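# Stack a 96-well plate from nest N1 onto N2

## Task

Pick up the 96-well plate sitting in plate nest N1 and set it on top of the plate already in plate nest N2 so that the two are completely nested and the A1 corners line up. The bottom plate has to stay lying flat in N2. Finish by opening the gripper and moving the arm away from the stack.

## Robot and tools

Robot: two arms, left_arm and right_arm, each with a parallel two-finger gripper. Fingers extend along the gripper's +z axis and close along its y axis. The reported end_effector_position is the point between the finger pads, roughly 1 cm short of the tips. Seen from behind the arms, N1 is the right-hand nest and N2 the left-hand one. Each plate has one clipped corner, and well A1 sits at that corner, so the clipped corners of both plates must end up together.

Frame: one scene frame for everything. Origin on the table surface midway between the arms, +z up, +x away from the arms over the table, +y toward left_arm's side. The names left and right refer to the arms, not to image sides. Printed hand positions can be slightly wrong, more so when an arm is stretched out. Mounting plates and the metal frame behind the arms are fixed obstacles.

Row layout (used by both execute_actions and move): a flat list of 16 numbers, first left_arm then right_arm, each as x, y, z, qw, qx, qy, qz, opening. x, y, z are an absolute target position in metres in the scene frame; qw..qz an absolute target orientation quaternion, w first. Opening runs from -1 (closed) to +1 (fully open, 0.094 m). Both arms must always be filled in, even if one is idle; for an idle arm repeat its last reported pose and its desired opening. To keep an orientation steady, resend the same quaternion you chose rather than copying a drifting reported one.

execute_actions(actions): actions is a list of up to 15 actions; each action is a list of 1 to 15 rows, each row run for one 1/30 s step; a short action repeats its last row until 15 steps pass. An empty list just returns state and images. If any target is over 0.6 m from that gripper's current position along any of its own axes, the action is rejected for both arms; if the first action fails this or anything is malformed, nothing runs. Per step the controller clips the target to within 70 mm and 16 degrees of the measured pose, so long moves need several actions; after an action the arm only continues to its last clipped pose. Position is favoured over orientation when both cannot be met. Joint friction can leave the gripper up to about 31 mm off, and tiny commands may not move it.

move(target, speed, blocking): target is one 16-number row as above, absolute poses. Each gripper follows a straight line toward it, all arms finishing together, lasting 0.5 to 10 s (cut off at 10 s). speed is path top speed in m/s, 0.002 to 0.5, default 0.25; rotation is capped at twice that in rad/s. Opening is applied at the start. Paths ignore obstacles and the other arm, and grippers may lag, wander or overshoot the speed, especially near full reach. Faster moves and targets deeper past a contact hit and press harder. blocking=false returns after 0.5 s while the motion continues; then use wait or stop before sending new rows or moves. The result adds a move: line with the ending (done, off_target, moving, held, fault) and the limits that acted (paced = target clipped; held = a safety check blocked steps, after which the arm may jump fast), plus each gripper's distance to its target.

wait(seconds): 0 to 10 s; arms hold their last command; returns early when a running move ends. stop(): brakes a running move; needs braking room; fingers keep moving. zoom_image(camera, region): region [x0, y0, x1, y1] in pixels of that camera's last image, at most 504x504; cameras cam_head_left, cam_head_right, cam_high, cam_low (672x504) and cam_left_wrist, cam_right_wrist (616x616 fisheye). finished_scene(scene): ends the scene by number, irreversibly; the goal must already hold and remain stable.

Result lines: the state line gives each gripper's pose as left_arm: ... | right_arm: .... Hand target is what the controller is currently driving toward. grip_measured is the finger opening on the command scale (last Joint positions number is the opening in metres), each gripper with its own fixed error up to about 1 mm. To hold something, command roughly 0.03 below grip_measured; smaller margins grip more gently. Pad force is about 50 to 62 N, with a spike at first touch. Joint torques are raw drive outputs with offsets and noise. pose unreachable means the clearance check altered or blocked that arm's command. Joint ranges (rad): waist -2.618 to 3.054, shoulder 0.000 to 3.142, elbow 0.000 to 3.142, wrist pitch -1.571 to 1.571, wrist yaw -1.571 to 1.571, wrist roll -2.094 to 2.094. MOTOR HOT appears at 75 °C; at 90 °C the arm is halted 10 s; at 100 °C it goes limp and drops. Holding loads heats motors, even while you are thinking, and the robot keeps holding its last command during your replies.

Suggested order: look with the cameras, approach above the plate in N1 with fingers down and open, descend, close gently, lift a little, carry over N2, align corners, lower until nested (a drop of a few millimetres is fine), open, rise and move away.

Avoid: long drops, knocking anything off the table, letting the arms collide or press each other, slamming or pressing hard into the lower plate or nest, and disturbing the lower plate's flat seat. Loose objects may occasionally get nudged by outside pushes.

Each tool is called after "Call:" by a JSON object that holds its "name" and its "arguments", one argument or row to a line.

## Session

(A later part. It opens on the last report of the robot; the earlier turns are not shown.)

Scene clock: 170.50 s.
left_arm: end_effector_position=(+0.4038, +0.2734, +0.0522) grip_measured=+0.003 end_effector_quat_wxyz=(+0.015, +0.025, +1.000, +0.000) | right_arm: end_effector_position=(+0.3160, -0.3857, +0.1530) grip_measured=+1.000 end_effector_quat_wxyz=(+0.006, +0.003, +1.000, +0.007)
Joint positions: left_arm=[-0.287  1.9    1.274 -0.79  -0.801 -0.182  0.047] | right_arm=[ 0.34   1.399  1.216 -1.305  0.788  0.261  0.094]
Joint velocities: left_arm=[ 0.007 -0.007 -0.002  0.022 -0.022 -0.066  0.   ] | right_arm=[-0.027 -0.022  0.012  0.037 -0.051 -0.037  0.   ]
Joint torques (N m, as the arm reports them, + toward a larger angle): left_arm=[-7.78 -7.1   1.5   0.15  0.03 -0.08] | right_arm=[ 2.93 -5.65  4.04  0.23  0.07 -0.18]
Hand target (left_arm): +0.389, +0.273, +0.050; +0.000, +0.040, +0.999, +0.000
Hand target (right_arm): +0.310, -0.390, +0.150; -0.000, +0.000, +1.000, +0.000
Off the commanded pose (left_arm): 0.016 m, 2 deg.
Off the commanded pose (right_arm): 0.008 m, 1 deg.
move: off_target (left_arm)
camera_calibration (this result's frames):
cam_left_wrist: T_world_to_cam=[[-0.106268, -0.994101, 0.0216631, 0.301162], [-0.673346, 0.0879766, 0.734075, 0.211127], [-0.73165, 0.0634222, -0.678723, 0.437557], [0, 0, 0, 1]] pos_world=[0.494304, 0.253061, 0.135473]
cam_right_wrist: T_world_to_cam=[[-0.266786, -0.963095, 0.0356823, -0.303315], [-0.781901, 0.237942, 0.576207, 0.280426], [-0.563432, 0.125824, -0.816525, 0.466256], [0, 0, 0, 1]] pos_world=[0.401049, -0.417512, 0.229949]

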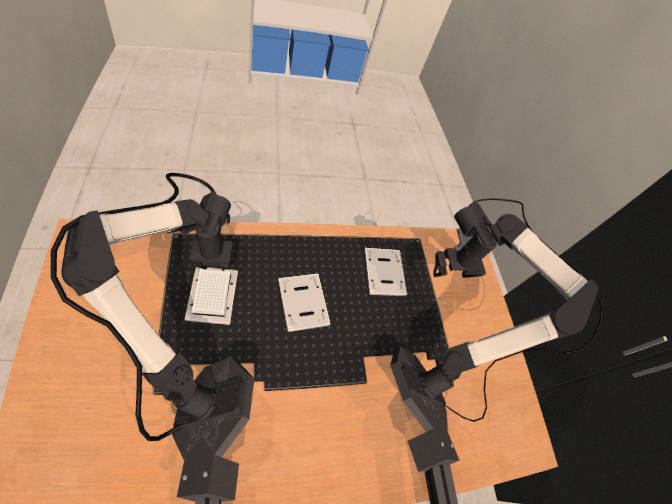

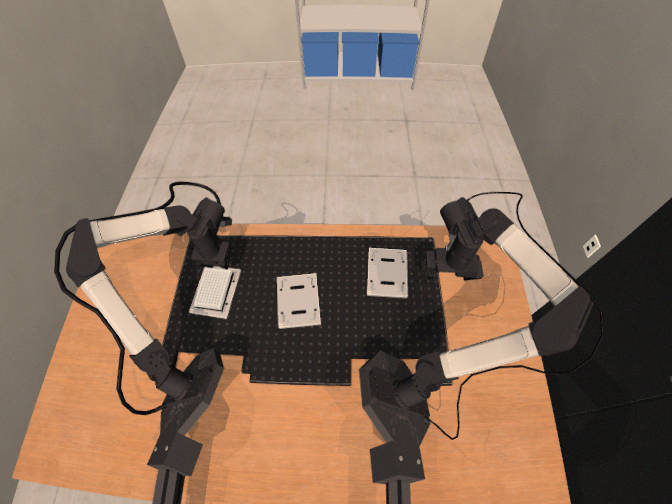

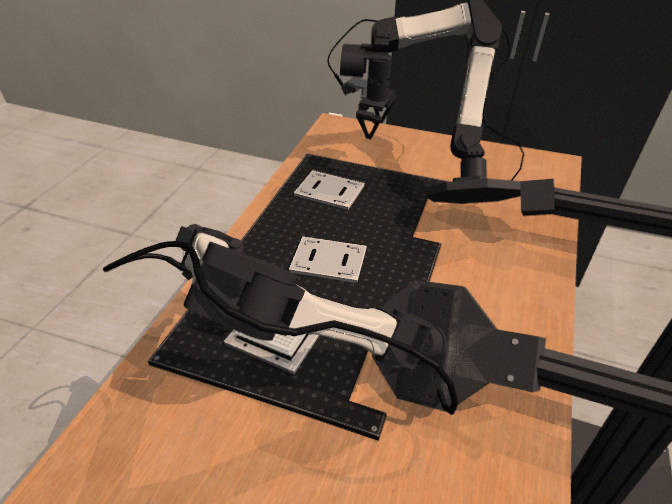

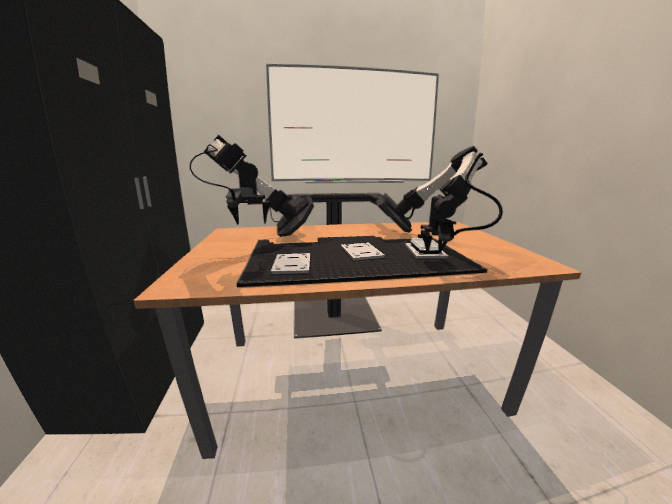

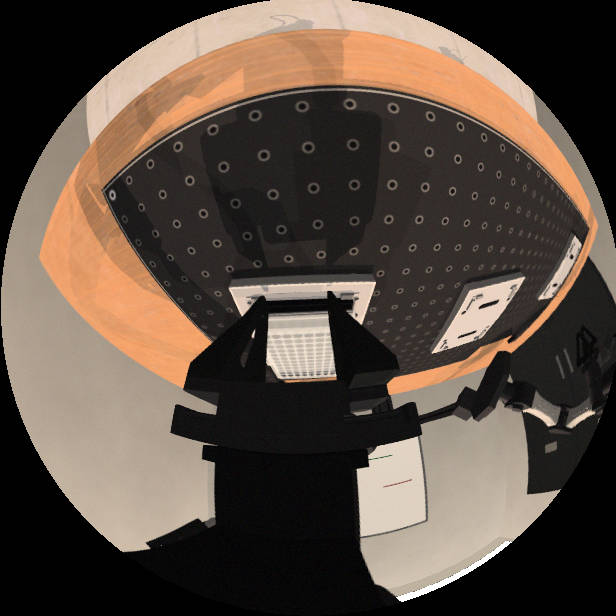

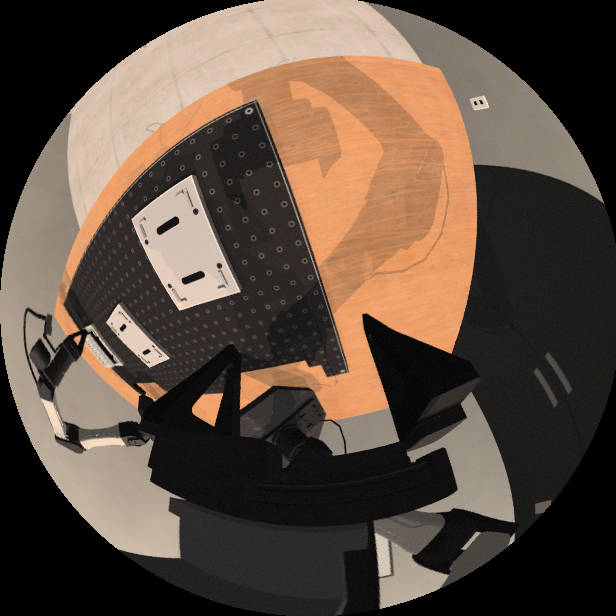

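It slid, dropped and blocked. Retreat and verify.

Call:
{"name": "move", "arguments": {
  "target": [0.435,0.273,0.09,0,0.04,0.999,0,0,0.31,-0.39,0.15,0,0,1,0,1],
  "speed": 0.08
}}

Call:
{"name": "move", "arguments": {
  "target": [0.33,0.45,0.17,0,0,1,0,1,0.31,-0.39,0.15,0,0,1,0,1]
}}

Call:
{"name": "zoom_image", "arguments": {
  "camera": "cam_left_wrist",
  "region": [340,120,520,300]
}}

Call:
{"name": "zoom_image", "arguments": {
  "camera": "cam_low",
  "region": [395,225,460,270]
}}

Call:
{"name": "zoom_image", "arguments": {
  "camera": "cam_head_right",
  "region": [175,250,255,330]
}}

Scene clock: 181.27 s.
left_arm: end_effector_position=(+0.4333, +0.2768, +0.0903) grip_measured=+0.003 end_effector_quat_wxyz=(+0.005, +0.038, +0.999, +0.000) | right_arm: end_effector_position=(+0.3160, -0.3857, +0.1530) grip_measured=+1.000 end_effector_quat_wxyz=(+0.006, +0.003, +1.000, +0.007)
Joint positions: left_arm=[-0.337  1.977  1.544 -1.061 -0.802 -0.247  0.047] | right_arm=[ 0.34   1.399  1.216 -1.305  0.788  0.261  0.094]
Joint velocities: left_arm=[-0.007 -0.002  0.012  0.037 -0.022  0.037  0.001] | right_arm=[ 0.002  0.012 -0.012  0.022  0.007  0.007  0.   ]
Joint torques (N m, as the arm reports them, + toward a larger angle): left_arm=[-8.73 -5.17  6.32  0.16  0.   -0.16] | right_arm=[ 2.93 -5.65  4.06  0.23  0.07 -0.18]
Hand target (left_arm): +0.435, +0.273, +0.090; +0.001, +0.040, +0.999, -0.001
Hand target (right_arm): +0.310, -0.390, +0.150; -0.000, +0.000, +1.000, +0.000
Off the commanded pose (left_arm): 0.004 m, 1 deg.
Off the commanded pose (right_arm): 0.008 m, 1 deg.
move: done
camera_calibration (this result's frames):
cam_left_wrist: T_world_to_cam=[[-0.132292, -0.990941, 0.0231368, 0.317148], [-0.656228, 0.105054, 0.747214, 0.189371], [-0.742875, 0.0836676, -0.664181, 0.482771], [0, 0, 0, 1]] pos_world=[0.524865, 0.253988, 0.171809]
cam_right_wrist: T_world_to_cam=[[-0.266786, -0.963095, 0.0356823, -0.303315], [-0.781901, 0.237942, 0.576207, 0.280426], [-0.563432, 0.125824, -0.816525, 0.466256], [0, 0, 0, 1]] pos_world=[0.401049, -0.417512, 0.229949]

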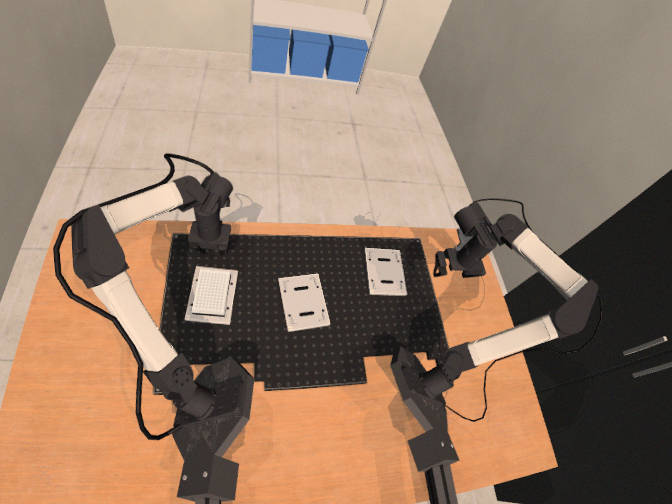

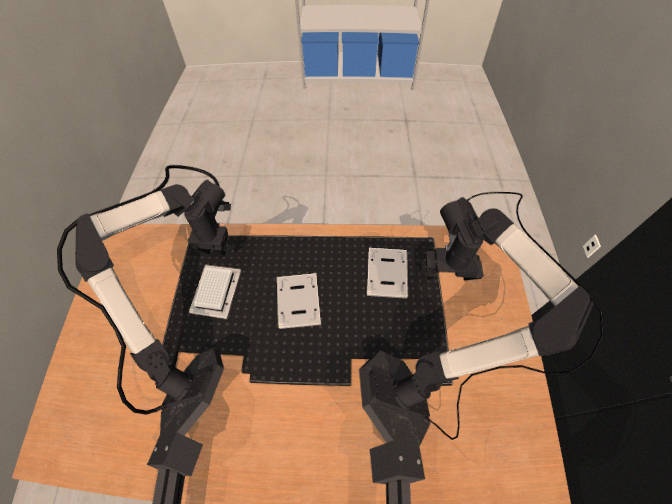

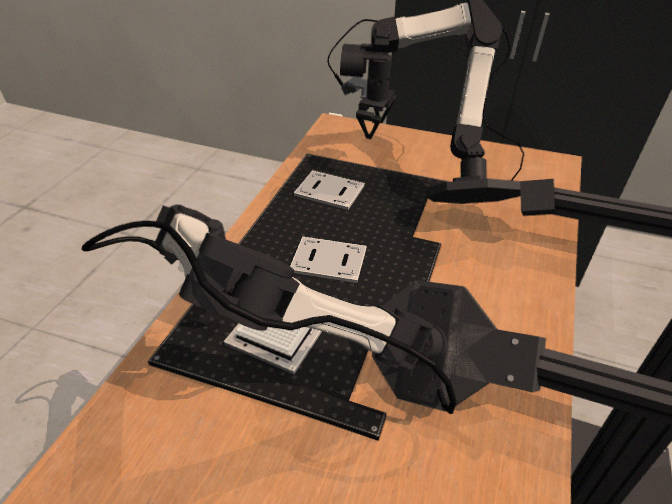

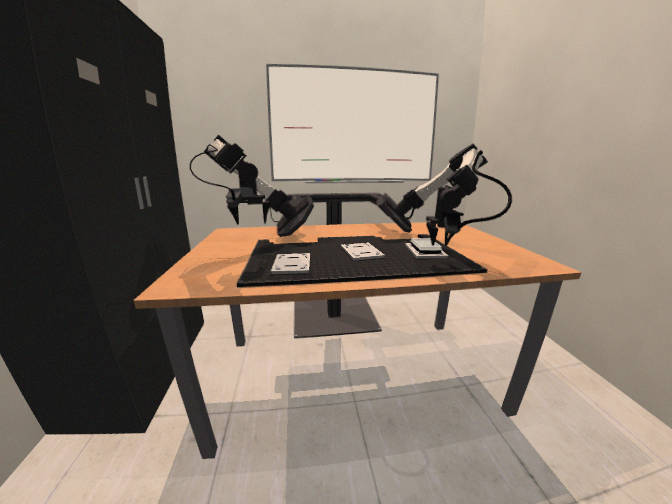

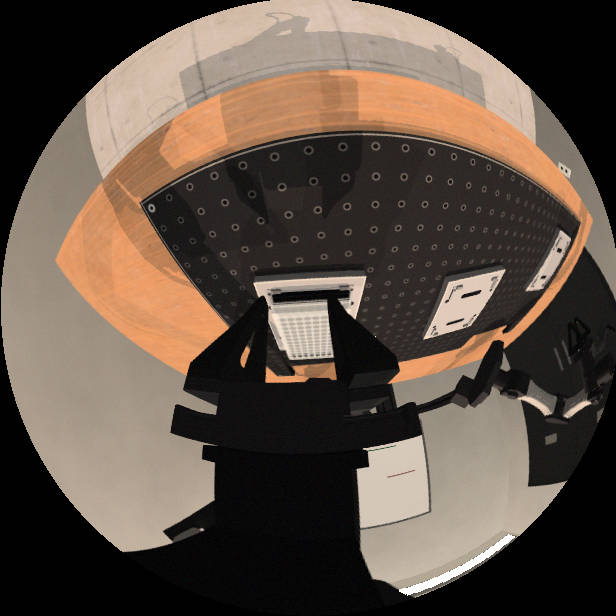

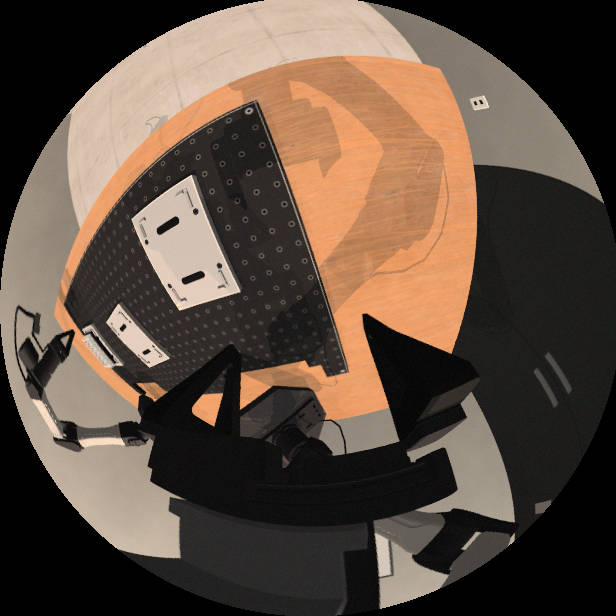

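Scene clock: 182.73 s.
left_arm: end_effector_position=(+0.3334, +0.4499, +0.1668) grip_measured=+1.000 end_effector_quat_wxyz=(+0.005, -0.007, +1.000, +0.006) | right_arm: end_effector_position=(+0.3160, -0.3857, +0.1530) grip_measured=+1.000 end_effector_quat_wxyz=(+0.006, +0.003, +1.000, +0.007)
Joint positions: left_arm=[-0.178  1.349  1.393 -1.381 -0.79  -0.115  0.094] | right_arm=[ 0.34   1.399  1.216 -1.305  0.788  0.261  0.094]
Joint velocities: left_arm=[ 0.002 -0.022 -0.007  0.007  0.051 -0.022  0.   ] | right_arm=[ 0.007 -0.022 -0.007 -0.037 -0.066  0.007  0.   ]
Joint torques (N m, as the arm reports them, + toward a larger angle): left_arm=[-3.26 -4.68  4.81  0.21  0.07  0.06] | right_arm=[ 2.93 -5.66  4.03  0.23  0.07 -0.18]
Hand target (left_arm): +0.328, +0.451, +0.167; -0.001, +0.000, +1.000, +0.002
Hand target (right_arm): +0.310, -0.390, +0.150; -0.000, +0.000, +1.000, +0.000
Off the commanded pose (left_arm): 0.005 m, 1 deg.
Off the commanded pose (right_arm): 0.008 m, 1 deg.
move: done
camera_calibration (this result's frames):
cam_left_wrist: T_world_to_cam=[[-0.0416271, -0.999069, 0.011368, 0.449072], [-0.663336, 0.0361434, 0.747448, 0.0818565], [-0.747163, 0.0235733, -0.664223, 0.473351], [0, 0, 0, 1]] pos_world=[0.426662, 0.434537, 0.248122]
cam_right_wrist: T_world_to_cam=[[-0.266786, -0.963095, 0.0356823, -0.303315], [-0.781901, 0.237942, 0.576207, 0.280426], [-0.563432, 0.125824, -0.816525, 0.466256], [0, 0, 0, 1]] pos_world=[0.401049, -0.417512, 0.229949]

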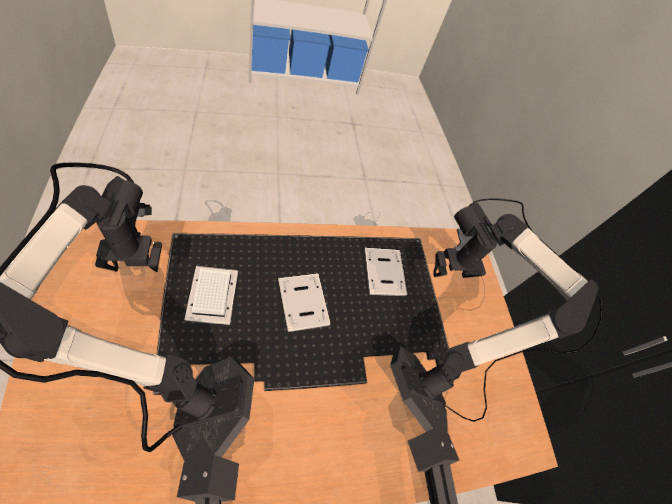

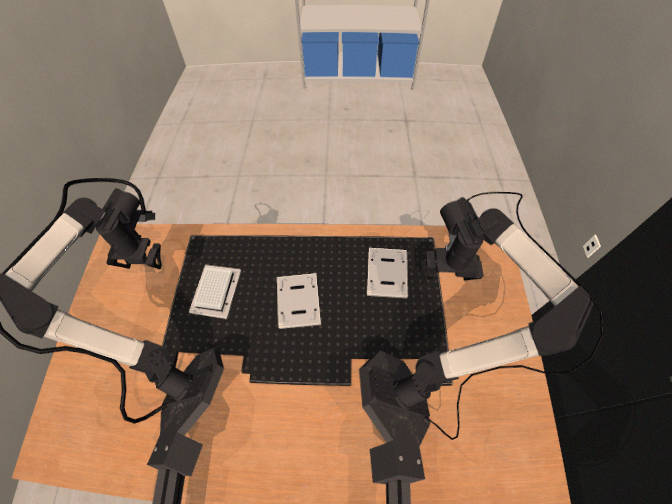

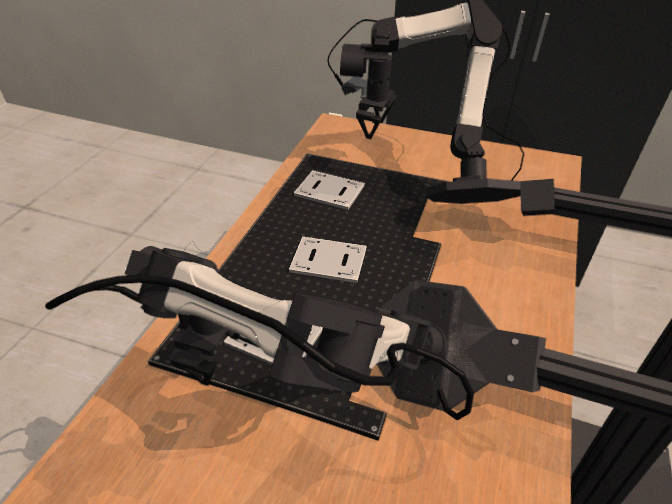

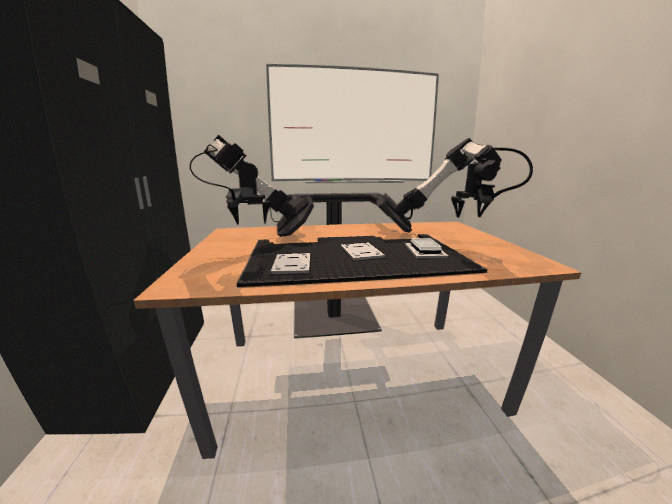

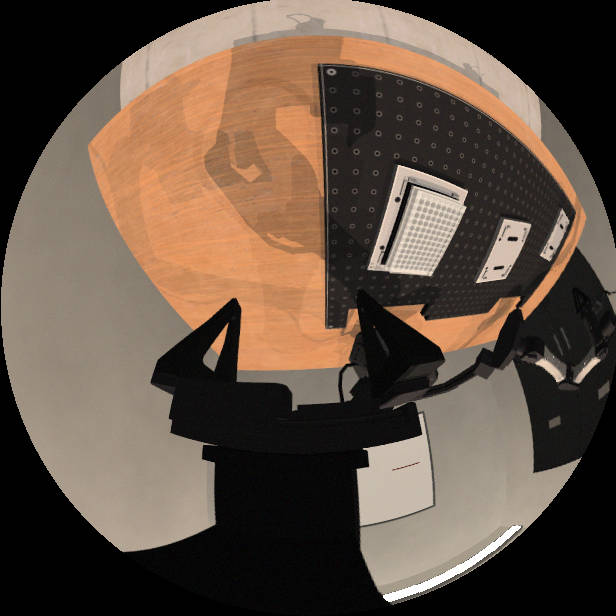

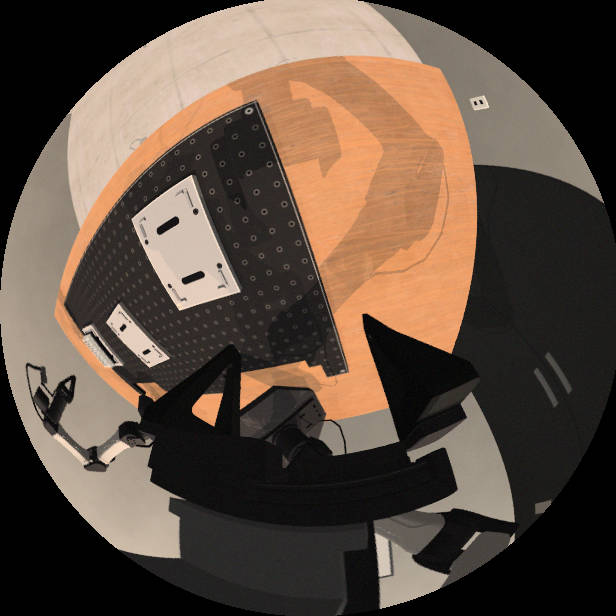

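Region (340, 120, 520, 300) of cam_left_wrist's 616x616 image, scaled by 2.800, with more detail than that image has.

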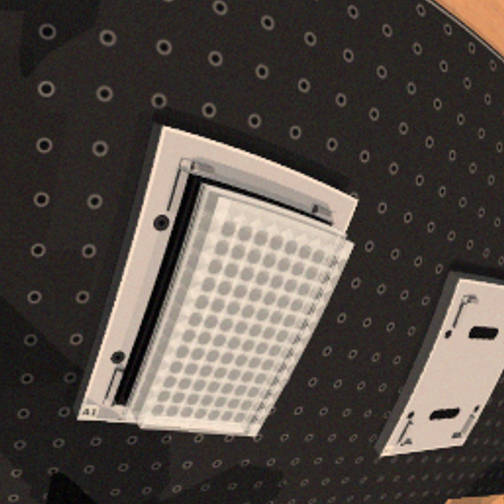

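Region (395, 225, 460, 270) of cam_low's 672x504 image, scaled by 7.754, with more detail than that image has; it fills the top 349 rows of this view, and the rest is white.

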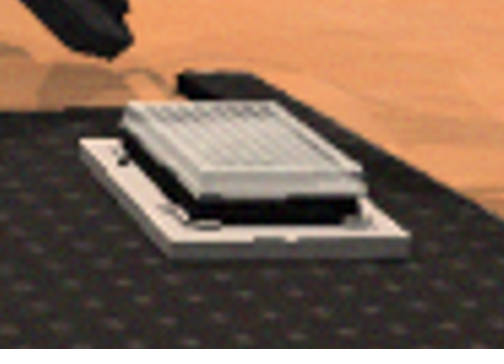

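Region (175, 250, 255, 330) of cam_head_right's 672x504 image, scaled by 6.300, with more detail than that image has.

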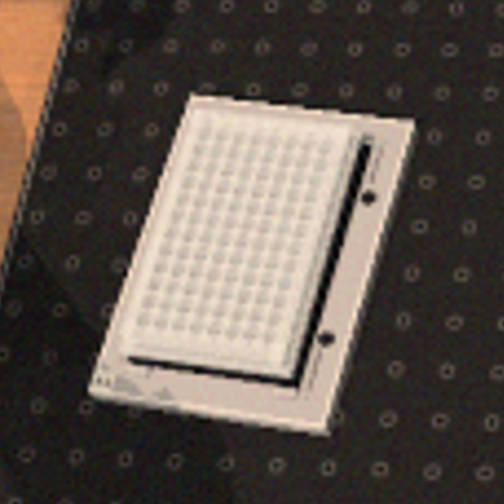

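Call:
{"name": "finished_scene", "arguments": {
  "scene": 2
}}

The scene is finished: the task was done.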